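## Task

Take the cap off the marker whose cap is orange, leaving the other marker's cap fully seated. Every marker and cap must finish resting on the desk, and nothing may be held in place only by the robot at the end. Release everything and move the hands away. The robot must not tip over or end up leaning.

## Robot and tools

ROBOT. A wheeled cart (differential drive, it cannot strafe) carrying a pan/tilt head camera and two SO101-style arms, left_arm and right_arm, each with a gripper that has one fixed jaw and one swinging jaw. The cart is 0.53 m wide and spans x = -0.35 to 0.07 m. Each arm's vertical pan axis sits at x = -0.060, y = +0.155 (left) or -0.155 m (right); the shoulder is 0.03 m out from that axis and 0.89 m high. Link lengths: upper arm 0.116, forearm 0.135, hand 0.162 m. The fixed-jaw tip reaches about 0.44 m from its pan axis at most, and cannot go below roughly 0.55 m above the floor.

FRAMES. Base frame: origin on the floor between the drive wheels, x ahead, y to the left, z up. left_hand and right_hand in the result are the fixed-jaw tips expressed in this frame; a held object sits next to the tip on the swinging-jaw side. Hand axes: z along the fingers, y pointing from swinging jaw toward fixed jaw. base_odometry is relative to where the base started in the scene and is computed from wheel rotation only, so wheel slip shows up as motion; heading is in radians, left positive, within -3.142 to 3.142.

execute_actions. Argument "actions" is a list holding one action object or nothing (empty list = just report state and images). An action may contain "base", "joints", or both; these start at the same moment. "base" holds exactly one relative command: {"translate_m": d}, metres, -1.4 to 1.4, positive forward; or {"rotate_rad": d}, radians, -3.2 to 3.2, positive counter-clockwise seen from above. Base moves are offsets from where the base last measured itself. "joints" is a single dictionary keyed by joint name, covering both arms and the head, with absolute angle targets in radians. Ranges: head_pan_rad -3.2 to 3.2 (0 ahead, positive left); head_tilt_rad -0.76 to 1.45 (0 level, positive down); for each arm (prefix left_arm_ or right_arm_): shoulder_pan_rad -1.919 to 1.919, shoulder_lift_rad -1.745 to 1.745, elbow_flex_rad -1.69 to 1.58, wrist_flex_rad -1.658 to 1.658, wrist_roll_rad -2.743 to 2.841, gripper_rad 0 to 1.919. Any unknown key or out-of-range number rejects the whole call. Omitted joints may keep pushing toward earlier targets. Optional "cameras": list from head_camera, left_wrist_camera, right_wrist_camera, all; omitted or null gives all, [] gives none. The "pictures" line lists the returned images in order.

JOINT MEANING. Pan: at 0 the left arm points left and the right arm right; positive is clockwise from above; straight ahead is +1.571 (left) and -1.571 (right). Bend: with lift, elbow and wrist_flex all 0 the upper arm is near vertical (tilted 0.24 rad outward) and forearm and fingers are horizontal; positive bends downward, and the sum of the three is the finger angle below horizontal (1.571 = pointing down, only possible with the forearm no more than 0.08 rad above level). Roll: -1.522 closes the jaws across the arm plane with the fixed jaw on the left looking outward; 1.619 puts it on the right; 0.049 closes them within the plane, fixed jaw below (level fingers) or toward the pan axis (fingers down). With level fingers over a surface, keep the fixed jaw on the left, since the hand body then juts about 0.08 m upward instead of downward. Gripper opening between tips: 0 gives 0.003 m, 0.3 gives 0.026, 0.6 gives 0.049, 1 gives 0.076, 1.919 gives 0.106. Commanding below the contact angle squeezes, strongest at 0.2 rad below contact; going further adds nothing and risks a trip. A jaw holding something reads off_target; done means empty or nearly so.

STOW. Left: pan -1.75, lift 0.05, elbow 1.35, wrist_flex -1.55, roll -1.52; right identical but pan 1.75. Stow in two steps (wrists first, then the rest) to avoid snagging on the cart; leaving stow, don't move the wrists first. Turning in place needs 0.44 m of free radius; turning or reversing right beside a desk can snag the cart's rear and tip it.

RESULTS. base_status and joint_status report each motion: done (base: wheels turned as commanded), off_target (stopped short, possibly still pushing: load, obstacle or tripped motor), time_out (target dropped, holds in place). "joint command not followed" plus a cause means a self-collision check blocked that arm's targets (gripper still acts); affected joints say not_followed and may retry later until given passing targets. on_its_own lists things not commanded this call. To stop a blocked joint pushing, command it to its current reading.

SAG AND TRIPS. Loaded joints settle below target; compensate upward on the next similar move. Hand positions can be off by a few centimetres. A joint stuck over about 0.30 rad from target for about 2 s trips to 20% torque, unannounced; reset by waiting until it settles, then commanding 0.2 rad away from the reading on the side opposite the old target (or 0.04 rad beyond a range end; for a jaw, the end itself). The simulation keeps running while you compose a reply. Lifting: about 0.4 kg per hand at full reach, 0.7 kg within 0.28 m. Long holds heat motors: MOTOR HOT from 55 °C, and at 70 °C an OVER-TEMPERATURE FAULT halts that arm (limit_stop_at_motor_heat); resend targets afterwards.

AVOID. Pulling objects toward the robot from in front (tipping), arms hitting or pressing each other, drops, slips, slams and hard shoves.

OTHER TOOLS. wait: seconds 0 to 10, no new commands. zoom_image: camera name plus region [x0, y0, x1, y1] in pixels of that camera's latest image, at most 504 by 504. read_manual: licence text only, no motion. finished_scene: scene number 1 or 2; ends it irreversibly, reports success, and gives the next task.

Each tool is called after "Call:" as name(argument=value, ...), one argument or row to a line, values as JSON.

## Session

Call:
execute_actions(
  actions=[],
)

Scene clock: 0.00 s.
base_odometry: x=+0.000 y=+0.000 heading=+0.000 (m, m, rad; odometry frame)
base_status: not commanded
joint_positions: head_pan_rad=+0.034 head_tilt_rad=+0.019 left_arm_shoulder_pan_rad=-1.744 left_arm_shoulder_lift_rad=+0.067 left_arm_elbow_flex_rad=+1.395 left_arm_wrist_flex_rad=-1.504 left_arm_wrist_roll_rad=-1.501 left_arm_gripper_rad=+1.920 right_arm_shoulder_pan_rad=+1.759 right_arm_shoulder_lift_rad=+0.073 right_arm_elbow_flex_rad=+1.356 right_arm_wrist_flex_rad=-1.639 right_arm_wrist_roll_rad=-1.493 right_arm_gripper_rad=+1.920
joint_status: not commanded
left_hand: x=-0.3011 y=+0.1051 z=+0.8772 quat_wxyz=(-0.055, -0.689, -0.067, +0.720) (m; base frame)
right_hand: x=-0.3049 y=-0.1161 z=+0.9044 quat_wxyz=(-0.085, +0.627, -0.050, -0.773) (m; base frame)
pictures: head_camera, left_wrist_camera, right_wrist_camera
Images, in order (width x height): head_camera 644x476, left_wrist_camera 644x476, right_wrist_camera 644x476.

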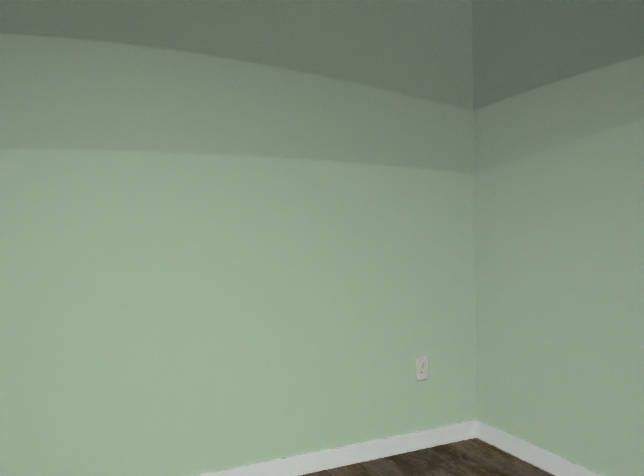

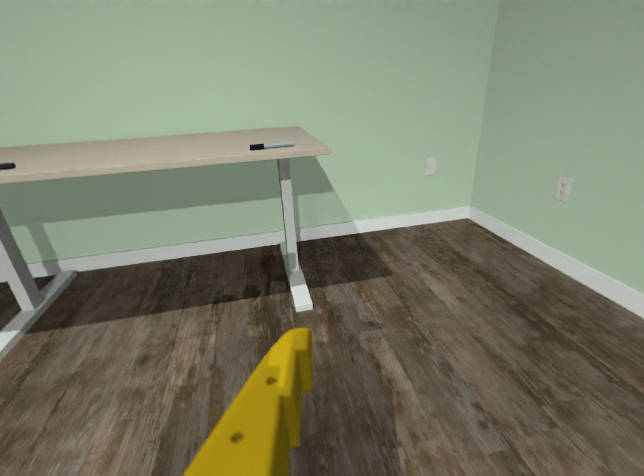

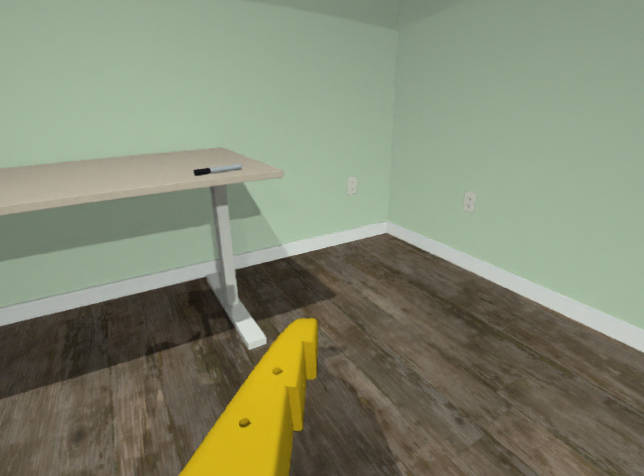

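The desk is behind.

Call:
execute_actions(
  actions=[
    {"joints":{"head_pan_rad":3.0,"head_tilt_rad":0.4}},
  ],
  cameras=["head_camera"],
)

Scene clock: 3.00 s.
base_odometry: x=+0.000 y=+0.000 heading=+0.000 (m, m, rad; odometry frame)
base_status: not commanded
joint_positions: head_pan_rad=+2.990 head_tilt_rad=+0.393 left_arm_shoulder_pan_rad=-1.744 left_arm_shoulder_lift_rad=+0.067 left_arm_elbow_flex_rad=+1.395 left_arm_wrist_flex_rad=-1.504 left_arm_wrist_roll_rad=-1.501 left_arm_gripper_rad=+1.920 right_arm_shoulder_pan_rad=+1.759 right_arm_shoulder_lift_rad=+0.073 right_arm_elbow_flex_rad=+1.356 right_arm_wrist_flex_rad=-1.639 right_arm_wrist_roll_rad=-1.493 right_arm_gripper_rad=+1.920
joint_status: all done
left_hand: x=-0.3011 y=+0.1051 z=+0.8772 quat_wxyz=(-0.055, -0.689, -0.067, +0.720) (m; base frame)
right_hand: x=-0.3049 y=-0.1161 z=+0.9044 quat_wxyz=(-0.085, +0.627, -0.050, -0.773) (m; base frame)
pictures: head_camera
Images, in order (width x height): head_camera 644x476.

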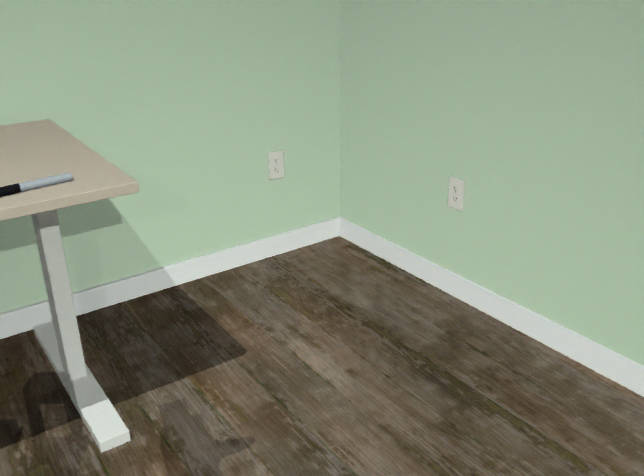

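Call:
execute_actions(
  actions=[
    {"joints":{"head_pan_rad":-2.6,"head_tilt_rad":0.4}},
  ],
  cameras=["head_camera"],
)

Scene clock: 7.80 s.
base_odometry: x=+0.000 y=+0.000 heading=+0.000 (m, m, rad; odometry frame)
base_status: not commanded
joint_positions: head_pan_rad=-2.590 head_tilt_rad=+0.393 left_arm_shoulder_pan_rad=-1.744 left_arm_shoulder_lift_rad=+0.067 left_arm_elbow_flex_rad=+1.395 left_arm_wrist_flex_rad=-1.504 left_arm_wrist_roll_rad=-1.501 left_arm_gripper_rad=+1.920 right_arm_shoulder_pan_rad=+1.759 right_arm_shoulder_lift_rad=+0.073 right_arm_elbow_flex_rad=+1.356 right_arm_wrist_flex_rad=-1.639 right_arm_wrist_roll_rad=-1.493 right_arm_gripper_rad=+1.920
joint_status: all done
left_hand: x=-0.3011 y=+0.1051 z=+0.8772 quat_wxyz=(-0.055, -0.689, -0.067, +0.720) (m; base frame)
right_hand: x=-0.3049 y=-0.1161 z=+0.9044 quat_wxyz=(-0.085, +0.627, -0.050, -0.773) (m; base frame)
pictures: head_camera
Images, in order (width x height): head_camera 644x476.

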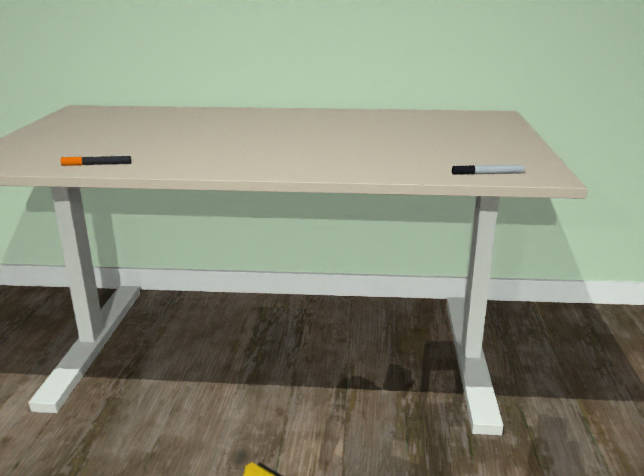

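Call:
execute_actions(
  actions=[
    {"base":{"rotate_rad":-1.03},"joints":{"head_pan_rad":-1.57,"head_tilt_rad":0.5}},
  ],
  cameras=[],
)

Call:
execute_actions(
  actions=[
    {"base":{"translate_m":0.6}},
  ],
  cameras=[],
)

Call:
execute_actions(
  actions=[
    {"base":{"rotate_rad":-1.571},"joints":{"head_pan_rad":0,"head_tilt_rad":0.5}},
  ],
  cameras=["head_camera"],
)

Scene clock: 10.97 s.
base_odometry: x=-0.001 y=+0.000 heading=-1.029 (m, m, rad; odometry frame)
base_status: done
joint_positions: head_pan_rad=-1.580 head_tilt_rad=+0.494 left_arm_shoulder_pan_rad=-1.744 left_arm_shoulder_lift_rad=+0.067 left_arm_elbow_flex_rad=+1.395 left_arm_wrist_flex_rad=-1.504 left_arm_wrist_roll_rad=-1.501 left_arm_gripper_rad=+1.920 right_arm_shoulder_pan_rad=+1.759 right_arm_shoulder_lift_rad=+0.073 right_arm_elbow_flex_rad=+1.356 right_arm_wrist_flex_rad=-1.639 right_arm_wrist_roll_rad=-1.493 right_arm_gripper_rad=+1.920
joint_status: all done
left_hand: x=-0.3011 y=+0.1051 z=+0.8772 quat_wxyz=(-0.055, -0.689, -0.067, +0.720) (m; base frame)
right_hand: x=-0.3049 y=-0.1161 z=+0.9044 quat_wxyz=(-0.085, +0.627, -0.050, -0.773) (m; base frame)
pictures: none
No camera images: the call's "cameras" was empty. Leave "cameras" out to get every camera's image.

Scene clock: 14.80 s.
base_odometry: x=+0.307 y=-0.515 heading=-1.031 (m, m, rad; odometry frame)
base_status: done
joint_positions: head_pan_rad=-1.580 head_tilt_rad=+0.494 left_arm_shoulder_pan_rad=-1.744 left_arm_shoulder_lift_rad=+0.067 left_arm_elbow_flex_rad=+1.395 left_arm_wrist_flex_rad=-1.504 left_arm_wrist_roll_rad=-1.501 left_arm_gripper_rad=+1.920 right_arm_shoulder_pan_rad=+1.759 right_arm_shoulder_lift_rad=+0.073 right_arm_elbow_flex_rad=+1.356 right_arm_wrist_flex_rad=-1.639 right_arm_wrist_roll_rad=-1.493 right_arm_gripper_rad=+1.920
joint_status: not commanded
left_hand: x=-0.3011 y=+0.1051 z=+0.8772 quat_wxyz=(-0.055, -0.689, -0.067, +0.720) (m; base frame)
right_hand: x=-0.3049 y=-0.1161 z=+0.9044 quat_wxyz=(-0.085, +0.627, -0.050, -0.773) (m; base frame)
pictures: none
No camera images: the call's "cameras" was empty. Leave "cameras" out to get every camera's image.

Scene clock: 17.47 s.
base_odometry: x=+0.307 y=-0.514 heading=-2.601 (m, m, rad; odometry frame)
base_status: done
joint_positions: head_pan_rad=-0.010 head_tilt_rad=+0.494 left_arm_shoulder_pan_rad=-1.744 left_arm_shoulder_lift_rad=+0.067 left_arm_elbow_flex_rad=+1.395 left_arm_wrist_flex_rad=-1.504 left_arm_wrist_roll_rad=-1.501 left_arm_gripper_rad=+1.920 right_arm_shoulder_pan_rad=+1.759 right_arm_shoulder_lift_rad=+0.073 right_arm_elbow_flex_rad=+1.356 right_arm_wrist_flex_rad=-1.639 right_arm_wrist_roll_rad=-1.493 right_arm_gripper_rad=+1.920
joint_status: all done
left_hand: x=-0.3011 y=+0.1051 z=+0.8772 quat_wxyz=(-0.055, -0.689, -0.067, +0.720) (m; base frame)
right_hand: x=-0.3049 y=-0.1161 z=+0.9044 quat_wxyz=(-0.085, +0.627, -0.050, -0.773) (m; base frame)
pictures: head_camera
Images, in order (width x height): head_camera 644x476.

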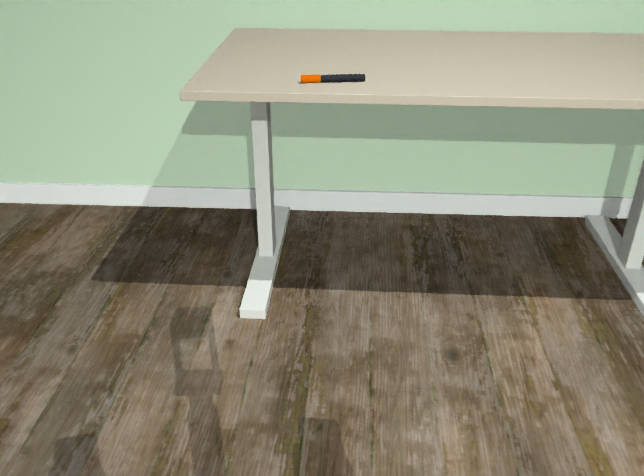

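Call:
execute_actions(
  actions=[
    {"base":{"translate_m":0.6},"joints":{"head_tilt_rad":0.7}},
  ],
  cameras=["head_camera"],
)

Scene clock: 21.67 s.
base_odometry: x=-0.208 y=-0.822 heading=-2.602 (m, m, rad; odometry frame)
base_status: done
joint_positions: head_pan_rad=-0.010 head_tilt_rad=+0.694 left_arm_shoulder_pan_rad=-1.744 left_arm_shoulder_lift_rad=+0.067 left_arm_elbow_flex_rad=+1.395 left_arm_wrist_flex_rad=-1.504 left_arm_wrist_roll_rad=-1.501 left_arm_gripper_rad=+1.920 right_arm_shoulder_pan_rad=+1.759 right_arm_shoulder_lift_rad=+0.073 right_arm_elbow_flex_rad=+1.356 right_arm_wrist_flex_rad=-1.639 right_arm_wrist_roll_rad=-1.493 right_arm_gripper_rad=+1.920
joint_status: all done
left_hand: x=-0.3011 y=+0.1051 z=+0.8772 quat_wxyz=(-0.055, -0.689, -0.067, +0.720) (m; base frame)
right_hand: x=-0.3049 y=-0.1161 z=+0.9044 quat_wxyz=(-0.085, +0.627, -0.050, -0.773) (m; base frame)
pictures: head_camera
Images, in order (width x height): head_camera 644x476.

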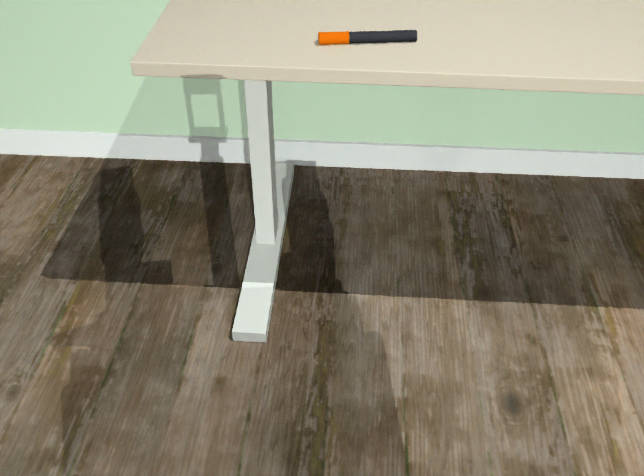

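Call:
execute_actions(
  actions=[
    {"base":{"translate_m":0.3},"joints":{"head_tilt_rad":0.8,"left_arm_shoulder_pan_rad":1.3,"right_arm_shoulder_pan_rad":-1.3,"left_arm_shoulder_lift_rad":0.0,"right_arm_shoulder_lift_rad":0.0,"left_arm_elbow_flex_rad":0.3,"right_arm_elbow_flex_rad":0.3}},
  ],
  cameras=[],
)

Call:
execute_actions(
  actions=[
    {"joints":{"left_arm_wrist_flex_rad":1.2,"right_arm_wrist_flex_rad":1.2,"left_arm_wrist_roll_rad":0.05,"right_arm_wrist_roll_rad":0.05,"left_arm_gripper_rad":1.0,"right_arm_gripper_rad":1.0}},
  ],
)

Scene clock: 25.57 s.
base_odometry: x=-0.466 y=-0.976 heading=-2.603 (m, m, rad; odometry frame)
base_status: done
joint_positions: head_pan_rad=-0.010 head_tilt_rad=+0.795 left_arm_shoulder_pan_rad=+1.292 left_arm_shoulder_lift_rad=+0.033 left_arm_elbow_flex_rad=+0.331 left_arm_wrist_flex_rad=-1.504 left_arm_wrist_roll_rad=-1.501 left_arm_gripper_rad=+1.920 right_arm_shoulder_pan_rad=-1.289 right_arm_shoulder_lift_rad=+0.035 right_arm_elbow_flex_rad=+0.336 right_arm_wrist_flex_rad=-1.639 right_arm_wrist_roll_rad=-1.493 right_arm_gripper_rad=+1.920
joint_status: all done
left_hand: x=+0.1854 y=+0.2333 z=+1.1081 quat_wxyz=(+0.969, -0.032, +0.211, +0.126) (m; base frame)
right_hand: x=+0.1709 y=-0.2139 z=+1.1146 quat_wxyz=(+0.977, +0.019, +0.149, -0.153) (m; base frame)
pictures: none
No camera images: the call's "cameras" was empty. Leave "cameras" out to get every camera's image.

Scene clock: 28.17 s.
base_odometry: x=-0.466 y=-0.976 heading=-2.603 (m, m, rad; odometry frame)
base_status: not commanded
joint_positions: head_pan_rad=-0.010 head_tilt_rad=+0.795 left_arm_shoulder_pan_rad=+1.294 left_arm_shoulder_lift_rad=+0.033 left_arm_elbow_flex_rad=+0.329 left_arm_wrist_flex_rad=+1.195 left_arm_wrist_roll_rad=+0.042 left_arm_gripper_rad=+1.010 right_arm_shoulder_pan_rad=-1.289 right_arm_shoulder_lift_rad=+0.035 right_arm_elbow_flex_rad=+0.334 right_arm_wrist_flex_rad=+1.194 right_arm_wrist_roll_rad=+0.040 right_arm_gripper_rad=+1.009
joint_status: all done
left_hand: x=+0.1175 y=+0.2051 z=+0.8020 quat_wxyz=(+0.006, -0.796, +0.605, -0.004) (m; base frame)
right_hand: x=+0.1159 y=-0.2064 z=+0.8011 quat_wxyz=(+0.002, -0.597, +0.802, -0.003) (m; base frame)
pictures: head_camera, left_wrist_camera, right_wrist_camera
Images, in order (width x height): head_camera 644x476, left_wrist_camera 644x476, right_wrist_camera 644x476.

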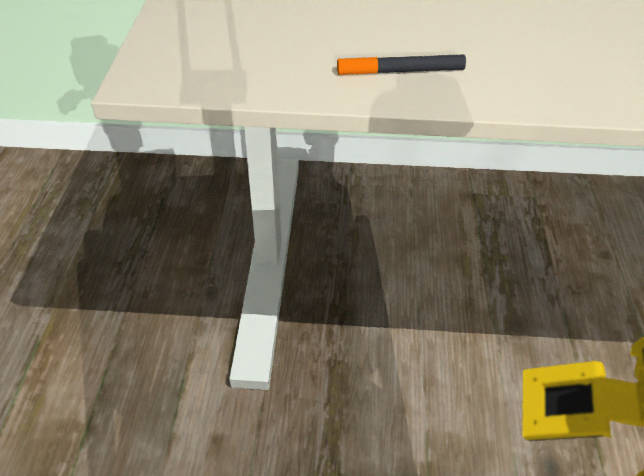

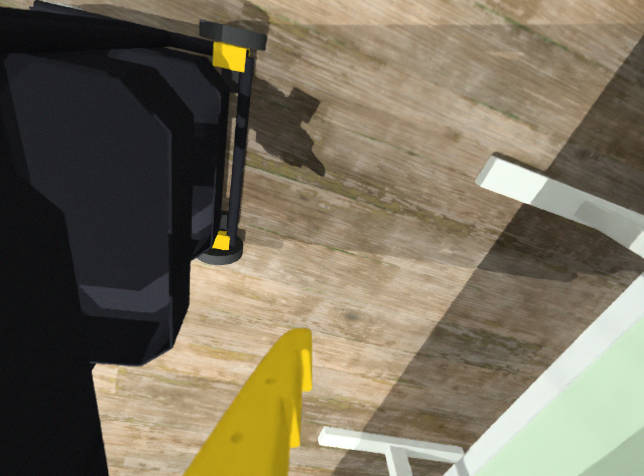

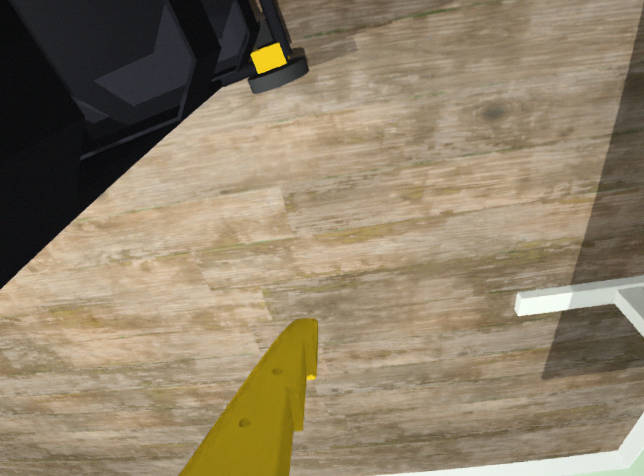

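Call:
execute_actions(
  actions=[
    {"base":{"rotate_rad":-0.22},"joints":{"left_arm_shoulder_lift_rad":0.2,"right_arm_shoulder_lift_rad":0.2,"left_arm_elbow_flex_rad":0.0,"right_arm_elbow_flex_rad":0.0,"left_arm_wrist_flex_rad":1.2,"right_arm_wrist_flex_rad":1.2,"left_arm_shoulder_pan_rad":1.75,"right_arm_shoulder_pan_rad":-1.75}},
  ],
  cameras=[],
)

Call:
execute_actions(
  actions=[
    {"base":{"translate_m":0.39}},
  ],
  cameras=[],
)

Call:
execute_actions(
  actions=[
    {"base":{"rotate_rad":0.22},"joints":{"head_tilt_rad":1.05}},
  ],
)

Scene clock: 30.73 s.
base_odometry: x=-0.466 y=-0.976 heading=-2.822 (m, m, rad; odometry frame)
base_status: done
joint_positions: head_pan_rad=-0.010 head_tilt_rad=+0.795 left_arm_shoulder_pan_rad=+1.741 left_arm_shoulder_lift_rad=+0.208 left_arm_elbow_flex_rad=+0.030 left_arm_wrist_flex_rad=+1.195 left_arm_wrist_roll_rad=+0.042 left_arm_gripper_rad=+1.010 right_arm_shoulder_pan_rad=-1.740 right_arm_shoulder_lift_rad=+0.208 right_arm_elbow_flex_rad=+0.037 right_arm_wrist_flex_rad=+1.194 right_arm_wrist_roll_rad=+0.040 right_arm_gripper_rad=+1.009
joint_status: all done
left_hand: x=+0.1643 y=+0.1160 z=+0.8115 quat_wxyz=(+0.045, -0.640, +0.765, -0.053) (m; base frame)
right_hand: x=+0.1633 y=-0.1173 z=+0.8105 quat_wxyz=(+0.050, -0.760, +0.647, -0.042) (m; base frame)
pictures: none
No camera images: the call's "cameras" was empty. Leave "cameras" out to get every camera's image.

Scene clock: 33.53 s.
base_odometry: x=-0.837 y=-1.098 heading=-2.823 (m, m, rad; odometry frame)
base_status: done
joint_positions: head_pan_rad=-0.010 head_tilt_rad=+0.795 left_arm_shoulder_pan_rad=+1.741 left_arm_shoulder_lift_rad=+0.208 left_arm_elbow_flex_rad=+0.030 left_arm_wrist_flex_rad=+1.195 left_arm_wrist_roll_rad=+0.042 left_arm_gripper_rad=+1.010 right_arm_shoulder_pan_rad=-1.741 right_arm_shoulder_lift_rad=+0.210 right_arm_elbow_flex_rad=+0.035 right_arm_wrist_flex_rad=+1.195 right_arm_wrist_roll_rad=+0.040 right_arm_gripper_rad=+1.009
joint_status: not commanded
left_hand: x=+0.1643 y=+0.1160 z=+0.8115 quat_wxyz=(+0.045, -0.640, +0.765, -0.053) (m; base frame)
right_hand: x=+0.1631 y=-0.1170 z=+0.8104 quat_wxyz=(+0.050, -0.760, +0.646, -0.042) (m; base frame)
pictures: none
No camera images: the call's "cameras" was empty. Leave "cameras" out to get every camera's image.

Scene clock: 34.50 s.
base_odometry: x=-0.837 y=-1.098 heading=-2.604 (m, m, rad; odometry frame)
base_status: done
joint_positions: head_pan_rad=-0.010 head_tilt_rad=+1.045 left_arm_shoulder_pan_rad=+1.743 left_arm_shoulder_lift_rad=+0.208 left_arm_elbow_flex_rad=+0.030 left_arm_wrist_flex_rad=+1.195 left_arm_wrist_roll_rad=+0.042 left_arm_gripper_rad=+1.010 right_arm_shoulder_pan_rad=-1.741 right_arm_shoulder_lift_rad=+0.210 right_arm_elbow_flex_rad=+0.035 right_arm_wrist_flex_rad=+1.195 right_arm_wrist_roll_rad=+0.040 right_arm_gripper_rad=+1.009
joint_status: all done
left_hand: x=+0.1642 y=+0.1156 z=+0.8115 quat_wxyz=(+0.045, -0.640, +0.766, -0.053) (m; base frame)
right_hand: x=+0.1631 y=-0.1170 z=+0.8104 quat_wxyz=(+0.050, -0.760, +0.646, -0.042) (m; base frame)
pictures: head_camera, left_wrist_camera, right_wrist_camera
Images, in order (width x height): head_camera 644x476, left_wrist_camera 644x476, right_wrist_camera 644x476.

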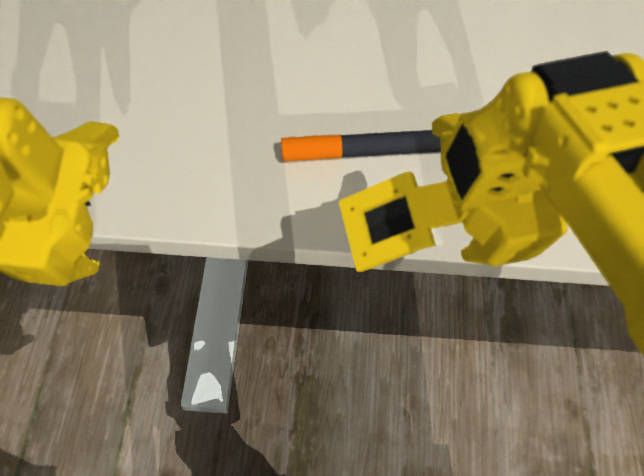

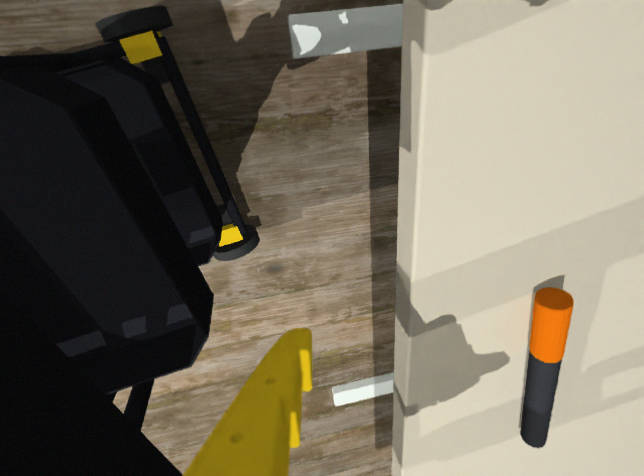

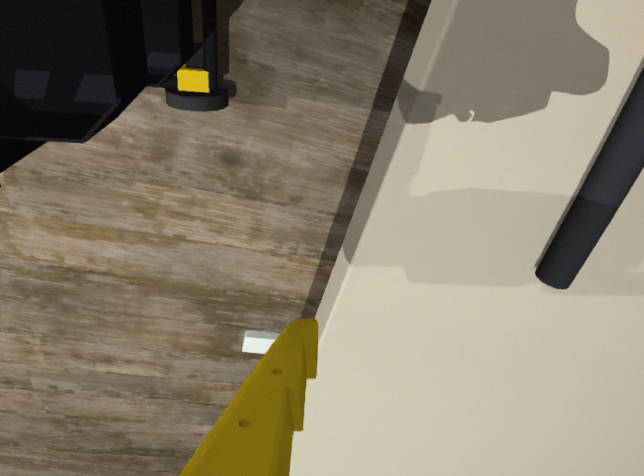

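Call:
execute_actions(
  actions=[
    {"joints":{"left_arm_shoulder_lift_rad":0.5,"right_arm_shoulder_lift_rad":0.5,"left_arm_elbow_flex_rad":-0.7,"right_arm_elbow_flex_rad":-0.7,"left_arm_wrist_flex_rad":1.25,"right_arm_wrist_flex_rad":1.25,"left_arm_shoulder_pan_rad":1.8,"right_arm_shoulder_pan_rad":-1.85,"left_arm_wrist_roll_rad":0.3,"right_arm_wrist_roll_rad":2.83,"left_arm_gripper_rad":0.8,"right_arm_gripper_rad":0.8},"base":{"translate_m":0.05}},
  ],
)

Scene clock: 39.47 s.
base_odometry: x=-0.880 y=-1.124 heading=-2.603 (m, m, rad; odometry frame)
base_status: done
joint_positions: head_pan_rad=-0.010 head_tilt_rad=+1.045 left_arm_shoulder_pan_rad=+1.792 left_arm_shoulder_lift_rad=+0.515 left_arm_elbow_flex_rad=-0.668 left_arm_wrist_flex_rad=+1.247 left_arm_wrist_roll_rad=+0.293 left_arm_gripper_rad=+0.810 right_arm_shoulder_pan_rad=-1.839 right_arm_shoulder_lift_rad=+0.517 right_arm_elbow_flex_rad=-0.661 right_arm_wrist_flex_rad=+1.246 right_arm_wrist_roll_rad=+2.821 right_arm_gripper_rad=+0.809
joint_status: all done
left_hand: x=+0.2417 y=+0.0848 z=+0.8578 quat_wxyz=(+0.124, -0.695, +0.679, -0.201) (m; base frame)
right_hand: x=+0.2515 y=-0.0722 z=+0.8628 quat_wxyz=(-0.105, -0.722, -0.652, -0.208) (m; base frame)
pictures: head_camera, left_wrist_camera, right_wrist_camera
Images, in order (width x height): head_camera 644x476, left_wrist_camera 644x476, right_wrist_camera 644x476.

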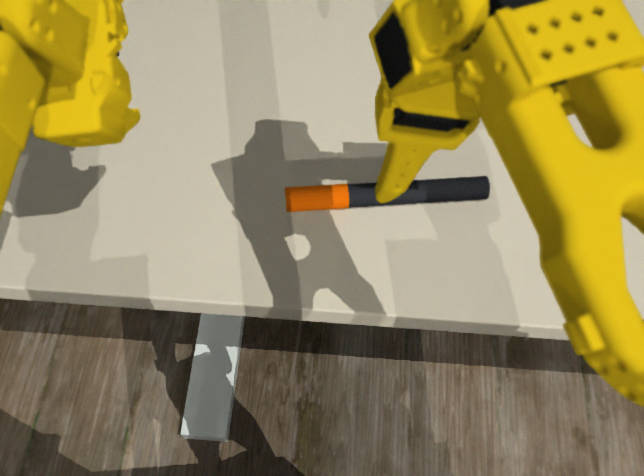

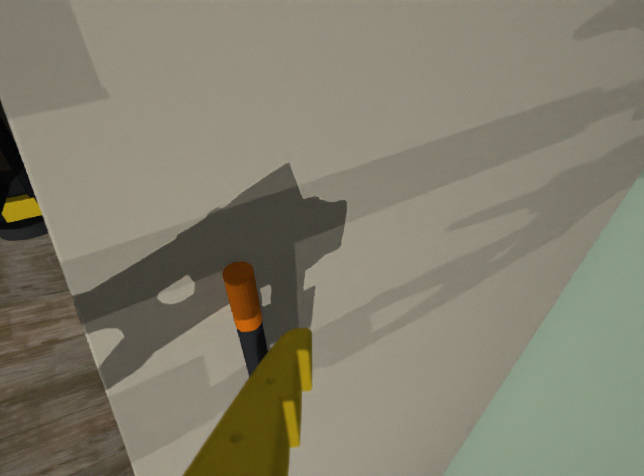

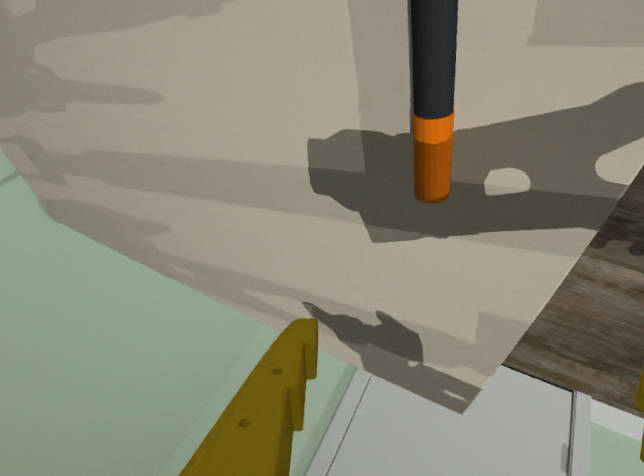

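Call:
execute_actions(
  actions=[
    {"base":{"translate_m":-0.2}},
  ],
  cameras=[],
)

Call:
execute_actions(
  actions=[
    {"base":{"rotate_rad":-0.32}},
  ],
  cameras=[],
)

Call:
execute_actions(
  actions=[
    {"base":{"translate_m":0.27}},
  ],
  cameras=[],
)

Call:
execute_actions(
  actions=[
    {"base":{"rotate_rad":0.32}},
  ],
)

Scene clock: 42.83 s.
base_odometry: x=-0.708 y=-1.021 heading=-2.599 (m, m, rad; odometry frame)
base_status: done
joint_positions: head_pan_rad=-0.010 head_tilt_rad=+1.045 left_arm_shoulder_pan_rad=+1.794 left_arm_shoulder_lift_rad=+0.517 left_arm_elbow_flex_rad=-0.668 left_arm_wrist_flex_rad=+1.248 left_arm_wrist_roll_rad=+0.293 left_arm_gripper_rad=+0.810 right_arm_shoulder_pan_rad=-1.839 right_arm_shoulder_lift_rad=+0.517 right_arm_elbow_flex_rad=-0.663 right_arm_wrist_flex_rad=+1.246 right_arm_wrist_roll_rad=+2.821 right_arm_gripper_rad=+0.809
joint_status: not commanded
left_hand: x=+0.2413 y=+0.0844 z=+0.8573 quat_wxyz=(+0.123, -0.695, +0.680, -0.200) (m; base frame)
right_hand: x=+0.2517 y=-0.0722 z=+0.8631 quat_wxyz=(-0.105, -0.721, -0.652, -0.208) (m; base frame)
pictures: none
No camera images: the call's "cameras" was empty. Leave "cameras" out to get every camera's image.

Scene clock: 43.93 s.
base_odometry: x=-0.708 y=-1.021 heading=-2.918 (m, m, rad; odometry frame)
base_status: done
joint_positions: head_pan_rad=-0.010 head_tilt_rad=+1.045 left_arm_shoulder_pan_rad=+1.794 left_arm_shoulder_lift_rad=+0.517 left_arm_elbow_flex_rad=-0.668 left_arm_wrist_flex_rad=+1.248 left_arm_wrist_roll_rad=+0.293 left_arm_gripper_rad=+0.810 right_arm_shoulder_pan_rad=-1.839 right_arm_shoulder_lift_rad=+0.517 right_arm_elbow_flex_rad=-0.663 right_arm_wrist_flex_rad=+1.246 right_arm_wrist_roll_rad=+2.821 right_arm_gripper_rad=+0.809
joint_status: not commanded
left_hand: x=+0.2413 y=+0.0844 z=+0.8573 quat_wxyz=(+0.123, -0.695, +0.680, -0.200) (m; base frame)
right_hand: x=+0.2517 y=-0.0722 z=+0.8631 quat_wxyz=(-0.105, -0.721, -0.652, -0.208) (m; base frame)
pictures: none
No camera images: the call's "cameras" was empty. Leave "cameras" out to get every camera's image.

Scene clock: 46.20 s.
base_odometry: x=-0.971 y=-1.080 heading=-2.920 (m, m, rad; odometry frame)
base_status: done
joint_positions: head_pan_rad=-0.010 head_tilt_rad=+1.045 left_arm_shoulder_pan_rad=+1.794 left_arm_shoulder_lift_rad=+0.517 left_arm_elbow_flex_rad=-0.668 left_arm_wrist_flex_rad=+1.248 left_arm_wrist_roll_rad=+0.293 left_arm_gripper_rad=+0.810 right_arm_shoulder_pan_rad=-1.839 right_arm_shoulder_lift_rad=+0.517 right_arm_elbow_flex_rad=-0.663 right_arm_wrist_flex_rad=+1.246 right_arm_wrist_roll_rad=+2.821 right_arm_gripper_rad=+0.809
joint_status: not commanded
left_hand: x=+0.2413 y=+0.0844 z=+0.8573 quat_wxyz=(+0.123, -0.695, +0.680, -0.200) (m; base frame)
right_hand: x=+0.2517 y=-0.0722 z=+0.8631 quat_wxyz=(-0.105, -0.721, -0.652, -0.208) (m; base frame)
pictures: none
No camera images: the call's "cameras" was empty. Leave "cameras" out to get every camera's image.

Scene clock: 47.30 s.
base_odometry: x=-0.971 y=-1.080 heading=-2.601 (m, m, rad; odometry frame)
base_status: done
joint_positions: head_pan_rad=-0.010 head_tilt_rad=+1.045 left_arm_shoulder_pan_rad=+1.794 left_arm_shoulder_lift_rad=+0.517 left_arm_elbow_flex_rad=-0.668 left_arm_wrist_flex_rad=+1.248 left_arm_wrist_roll_rad=+0.293 left_arm_gripper_rad=+0.810 right_arm_shoulder_pan_rad=-1.839 right_arm_shoulder_lift_rad=+0.517 right_arm_elbow_flex_rad=-0.663 right_arm_wrist_flex_rad=+1.246 right_arm_wrist_roll_rad=+2.821 right_arm_gripper_rad=+0.809
joint_status: not commanded
left_hand: x=+0.2413 y=+0.0844 z=+0.8573 quat_wxyz=(+0.123, -0.695, +0.680, -0.200) (m; base frame)
right_hand: x=+0.2517 y=-0.0722 z=+0.8631 quat_wxyz=(-0.105, -0.721, -0.652, -0.208) (m; base frame)
pictures: head_camera, left_wrist_camera, right_wrist_camera
Images, in order (width x height): head_camera 644x476, left_wrist_camera 644x476, right_wrist_camera 644x476.

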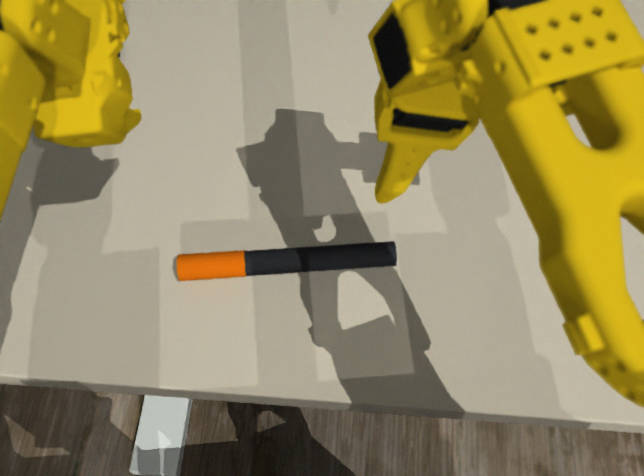

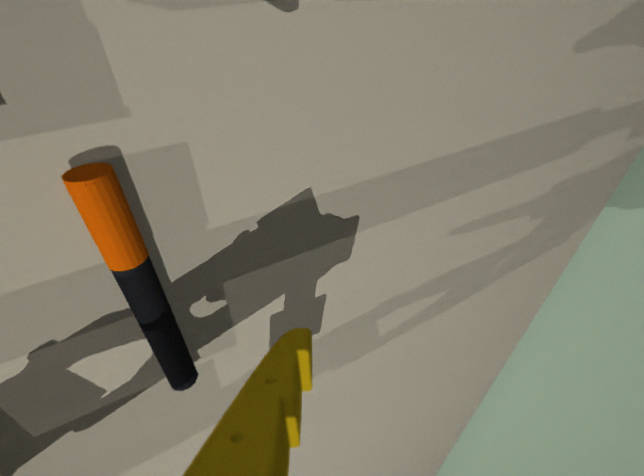

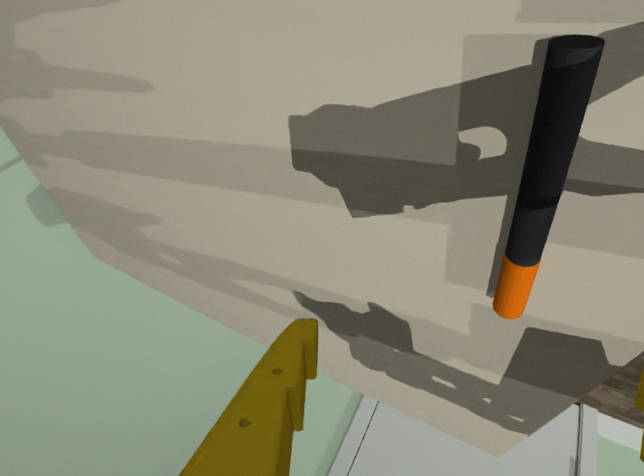

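Call:
execute_actions(
  actions=[
    {"joints":{"left_arm_shoulder_lift_rad":0.74,"right_arm_shoulder_lift_rad":0.78,"left_arm_elbow_flex_rad":-0.79,"right_arm_elbow_flex_rad":-0.83,"left_arm_wrist_flex_rad":1.2,"right_arm_wrist_flex_rad":1.05,"left_arm_shoulder_pan_rad":1.91,"right_arm_shoulder_pan_rad":-1.88,"left_arm_wrist_roll_rad":0.39,"right_arm_wrist_roll_rad":2.84}},
  ],
)

Scene clock: 49.03 s.
base_odometry: x=-0.971 y=-1.080 heading=-2.601 (m, m, rad; odometry frame)
base_status: not commanded
joint_positions: head_pan_rad=-0.010 head_tilt_rad=+1.045 left_arm_shoulder_pan_rad=+1.904 left_arm_shoulder_lift_rad=+0.757 left_arm_elbow_flex_rad=-0.757 left_arm_wrist_flex_rad=+1.210 left_arm_wrist_roll_rad=+0.382 left_arm_gripper_rad=+0.810 right_arm_shoulder_pan_rad=-1.870 right_arm_shoulder_lift_rad=+0.802 right_arm_elbow_flex_rad=-0.790 right_arm_wrist_flex_rad=+1.060 right_arm_wrist_roll_rad=+2.830 right_arm_gripper_rad=+0.809
joint_status: all done
left_hand: x=+0.2345 y=+0.0499 z=+0.8089 quat_wxyz=(+0.078, -0.696, +0.695, -0.161) (m; base frame)
right_hand: x=+0.2743 y=-0.0547 z=+0.8183 quat_wxyz=(-0.109, -0.706, -0.664, -0.221) (m; base frame)
pictures: head_camera, left_wrist_camera, right_wrist_camera
Images, in order (width x height): head_camera 644x476, left_wrist_camera 644x476, right_wrist_camera 644x476.

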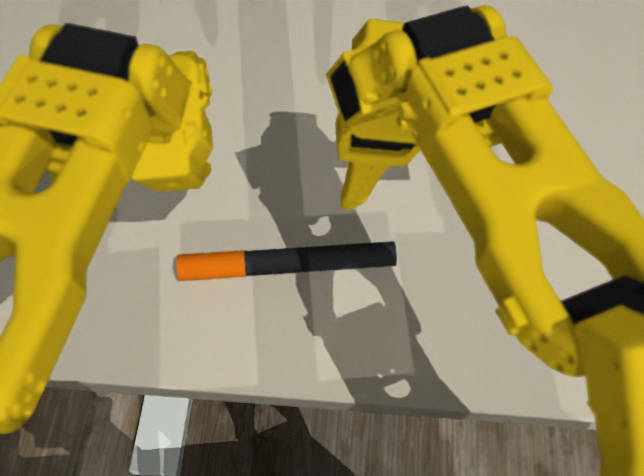

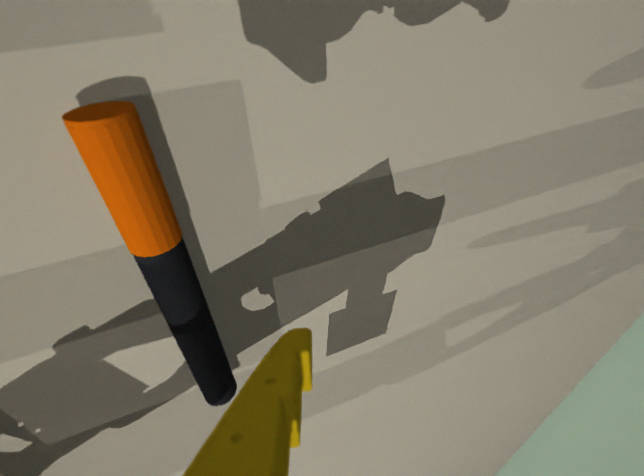

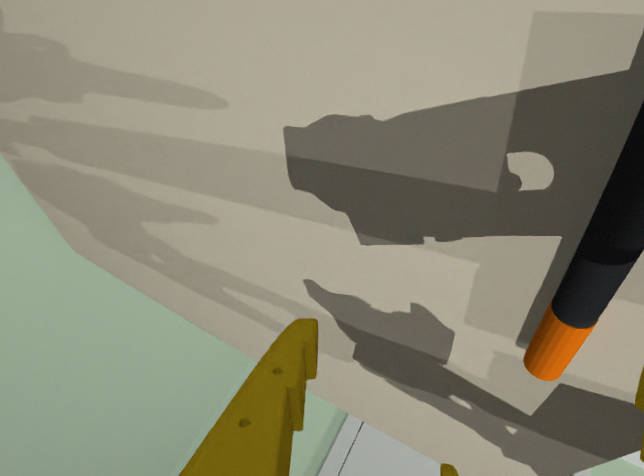

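Call:
execute_actions(
  actions=[
    {"joints":{"left_arm_shoulder_lift_rad":0.82,"right_arm_shoulder_lift_rad":0.88,"left_arm_wrist_flex_rad":1.15,"right_arm_wrist_flex_rad":1.0,"left_arm_gripper_rad":1.0,"right_arm_gripper_rad":1.0}},
  ],
)

Scene clock: 50.33 s.
base_odometry: x=-0.971 y=-1.080 heading=-2.601 (m, m, rad; odometry frame)
base_status: not commanded
joint_positions: head_pan_rad=-0.010 head_tilt_rad=+1.045 left_arm_shoulder_pan_rad=+1.904 left_arm_shoulder_lift_rad=+0.839 left_arm_elbow_flex_rad=-0.760 left_arm_wrist_flex_rad=+1.159 left_arm_wrist_roll_rad=+0.382 left_arm_gripper_rad=+0.989 right_arm_shoulder_pan_rad=-1.870 right_arm_shoulder_lift_rad=+0.902 right_arm_elbow_flex_rad=-0.793 right_arm_wrist_flex_rad=+1.010 right_arm_wrist_roll_rad=+2.830 right_arm_gripper_rad=+0.991
joint_status: all done
left_hand: x=+0.2350 y=+0.0497 z=+0.7889 quat_wxyz=(+0.072, -0.697, +0.697, -0.149) (m; base frame)
right_hand: x=+0.2730 y=-0.0552 z=+0.7913 quat_wxyz=(-0.099, -0.710, -0.668, -0.201) (m; base frame)
pictures: head_camera, left_wrist_camera, right_wrist_camera
Images, in order (width x height): head_camera 644x476, left_wrist_camera 644x476, right_wrist_camera 644x476.

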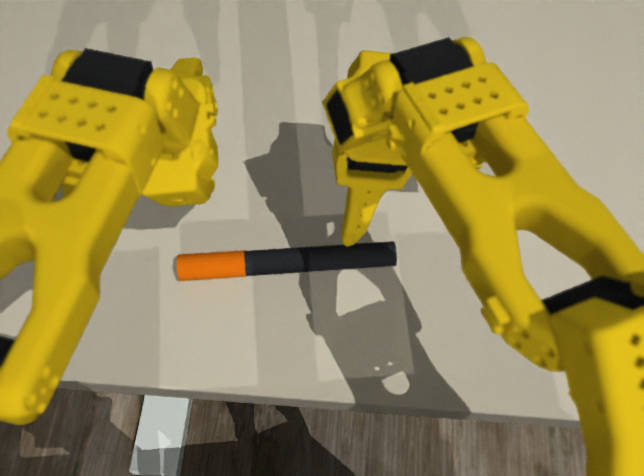

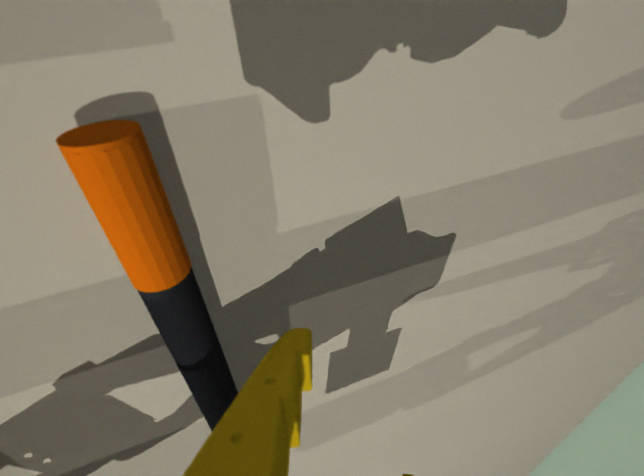

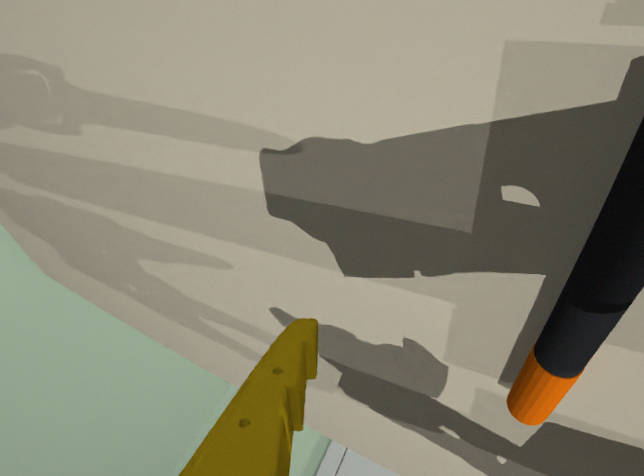

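Call:
execute_actions(
  actions=[
    {"base":{"translate_m":-0.04},"joints":{"left_arm_shoulder_lift_rad":0.76,"right_arm_shoulder_lift_rad":0.8,"left_arm_shoulder_pan_rad":1.83,"left_arm_wrist_roll_rad":0.31,"right_arm_wrist_flex_rad":1.08,"left_arm_wrist_flex_rad":1.18}},
  ],
)

Call:
execute_actions(
  actions=[
    {"joints":{"left_arm_shoulder_lift_rad":0.83,"right_arm_shoulder_lift_rad":0.87}},
  ],
)

Scene clock: 52.37 s.
base_odometry: x=-0.937 y=-1.059 heading=-2.597 (m, m, rad; odometry frame)
base_status: done
joint_positions: head_pan_rad=-0.010 head_tilt_rad=+1.045 left_arm_shoulder_pan_rad=+1.837 left_arm_shoulder_lift_rad=+0.820 left_arm_elbow_flex_rad=-0.760 left_arm_wrist_flex_rad=+1.176 left_arm_wrist_roll_rad=+0.318 left_arm_gripper_rad=+0.989 right_arm_shoulder_pan_rad=-1.872 right_arm_shoulder_lift_rad=+0.862 right_arm_elbow_flex_rad=-0.793 right_arm_wrist_flex_rad=+1.076 right_arm_wrist_roll_rad=+2.830 right_arm_gripper_rad=+0.991
joint_status: all done
left_hand: x=+0.2407 y=+0.0705 z=+0.7933 quat_wxyz=(+0.082, -0.698, +0.696, -0.145) (m; base frame)
right_hand: x=+0.2676 y=-0.0563 z=+0.7989 quat_wxyz=(-0.093, -0.711, -0.670, -0.190) (m; base frame)
pictures: head_camera, left_wrist_camera, right_wrist_camera
Images, in order (width x height): head_camera 644x476, left_wrist_camera 644x476, right_wrist_camera 644x476.

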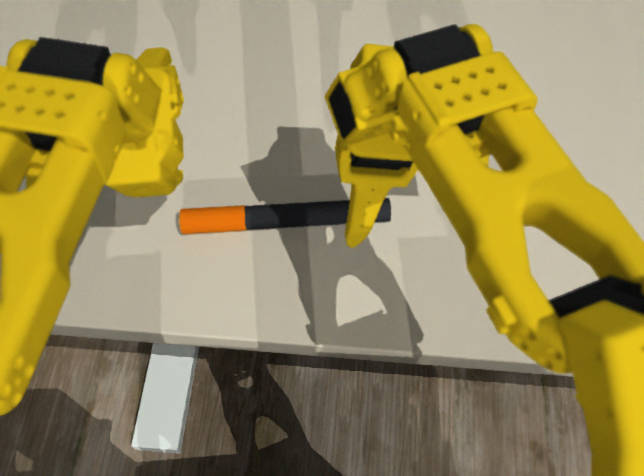

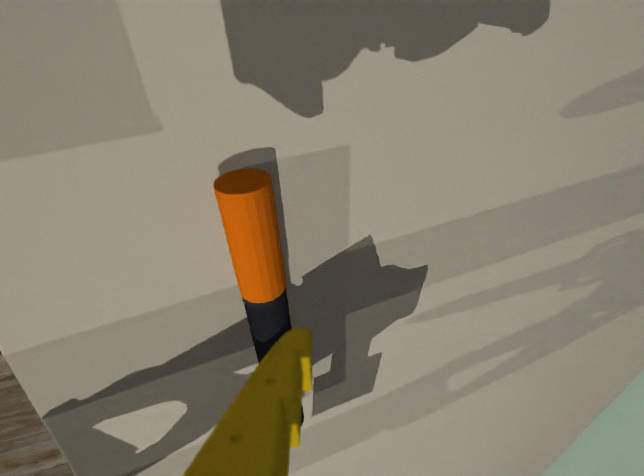

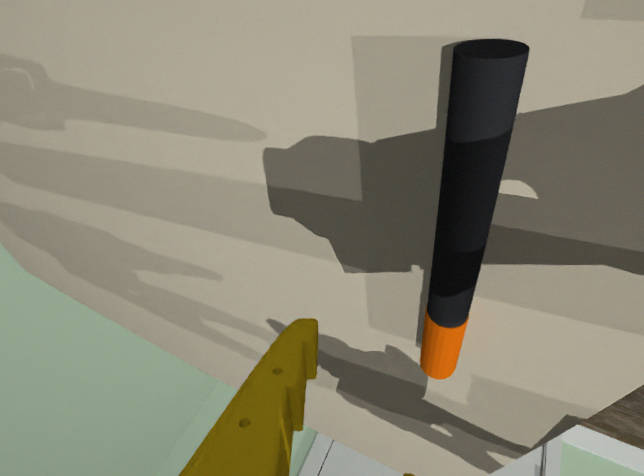

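Scene clock: 53.03 s.
base_odometry: x=-0.937 y=-1.059 heading=-2.597 (m, m, rad; odometry frame)
base_status: not commanded
joint_positions: head_pan_rad=-0.010 head_tilt_rad=+1.045 left_arm_shoulder_pan_rad=+1.837 left_arm_shoulder_lift_rad=+0.849 left_arm_elbow_flex_rad=-0.760 left_arm_wrist_flex_rad=+1.176 left_arm_wrist_roll_rad=+0.318 left_arm_gripper_rad=+0.989 right_arm_shoulder_pan_rad=-1.872 right_arm_shoulder_lift_rad=+0.891 right_arm_elbow_flex_rad=-0.793 right_arm_wrist_flex_rad=+1.076 right_arm_wrist_roll_rad=+2.830 right_arm_gripper_rad=+0.991
joint_status: all done
left_hand: x=+0.2378 y=+0.0713 z=+0.7851 quat_wxyz=(+0.075, -0.700, +0.698, -0.132) (m; base frame)
right_hand: x=+0.2649 y=-0.0571 z=+0.7898 quat_wxyz=(-0.087, -0.714, -0.672, -0.177) (m; base frame)
pictures: head_camera, left_wrist_camera, right_wrist_camera
Images, in order (width x height): head_camera 644x476, left_wrist_camera 644x476, right_wrist_camera 644x476.

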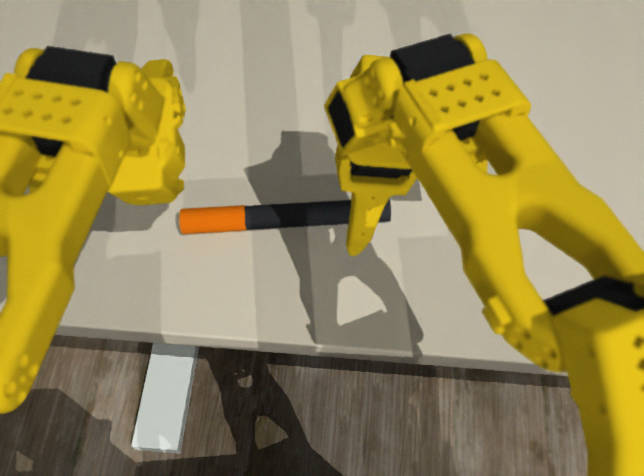

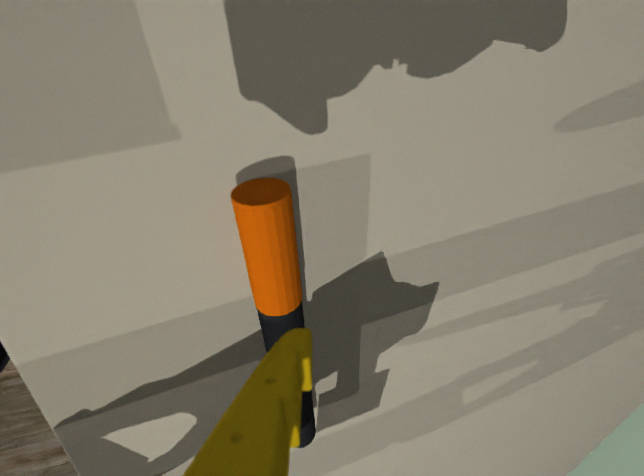

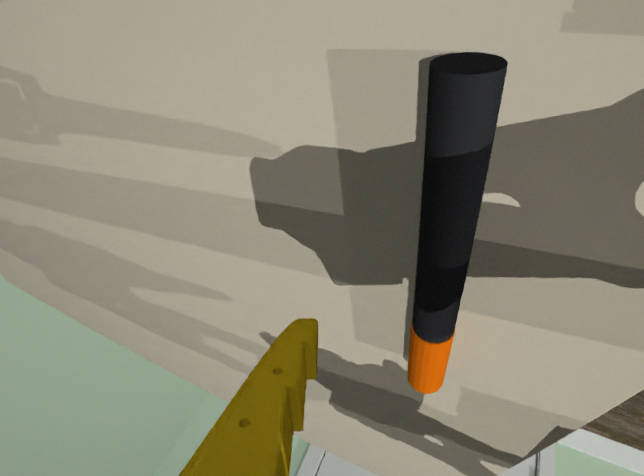

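Call:
execute_actions(
  actions=[
    {"joints":{"left_arm_shoulder_lift_rad":0.9,"right_arm_shoulder_lift_rad":0.95,"left_arm_wrist_flex_rad":1.17,"right_arm_wrist_flex_rad":1.0}},
  ],
)

Scene clock: 54.17 s.
base_odometry: x=-0.937 y=-1.059 heading=-2.597 (m, m, rad; odometry frame)
base_status: not commanded
joint_positions: head_pan_rad=-0.010 head_tilt_rad=+1.045 left_arm_shoulder_pan_rad=+1.837 left_arm_shoulder_lift_rad=+0.918 left_arm_elbow_flex_rad=-0.760 left_arm_wrist_flex_rad=+1.176 left_arm_wrist_roll_rad=+0.318 left_arm_gripper_rad=+0.989 right_arm_shoulder_pan_rad=-1.872 right_arm_shoulder_lift_rad=+0.971 right_arm_elbow_flex_rad=-0.795 right_arm_wrist_flex_rad=+1.010 right_arm_wrist_roll_rad=+2.830 right_arm_gripper_rad=+0.991
joint_status: all done
left_hand: x=+0.2299 y=+0.0735 z=+0.7661 quat_wxyz=(+0.058, -0.703, +0.701, -0.102) (m; base frame)
right_hand: x=+0.2656 y=-0.0569 z=+0.7700 quat_wxyz=(-0.084, -0.714, -0.673, -0.172) (m; base frame)
pictures: head_camera, left_wrist_camera, right_wrist_camera
Images, in order (width x height): head_camera 644x476, left_wrist_camera 644x476, right_wrist_camera 644x476.

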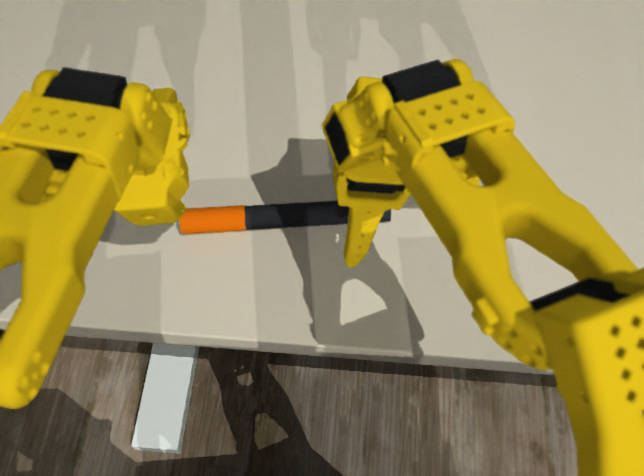

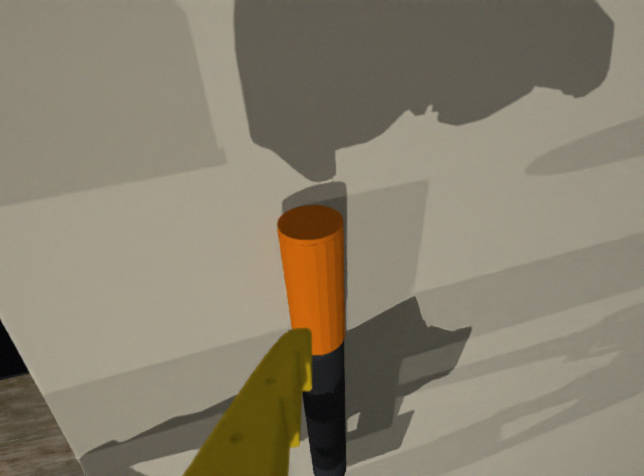

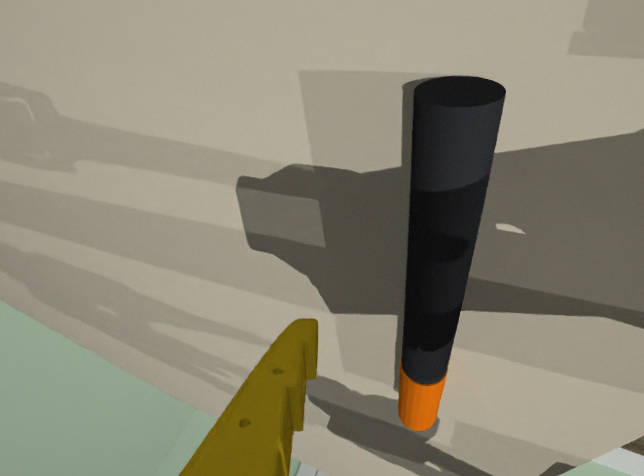

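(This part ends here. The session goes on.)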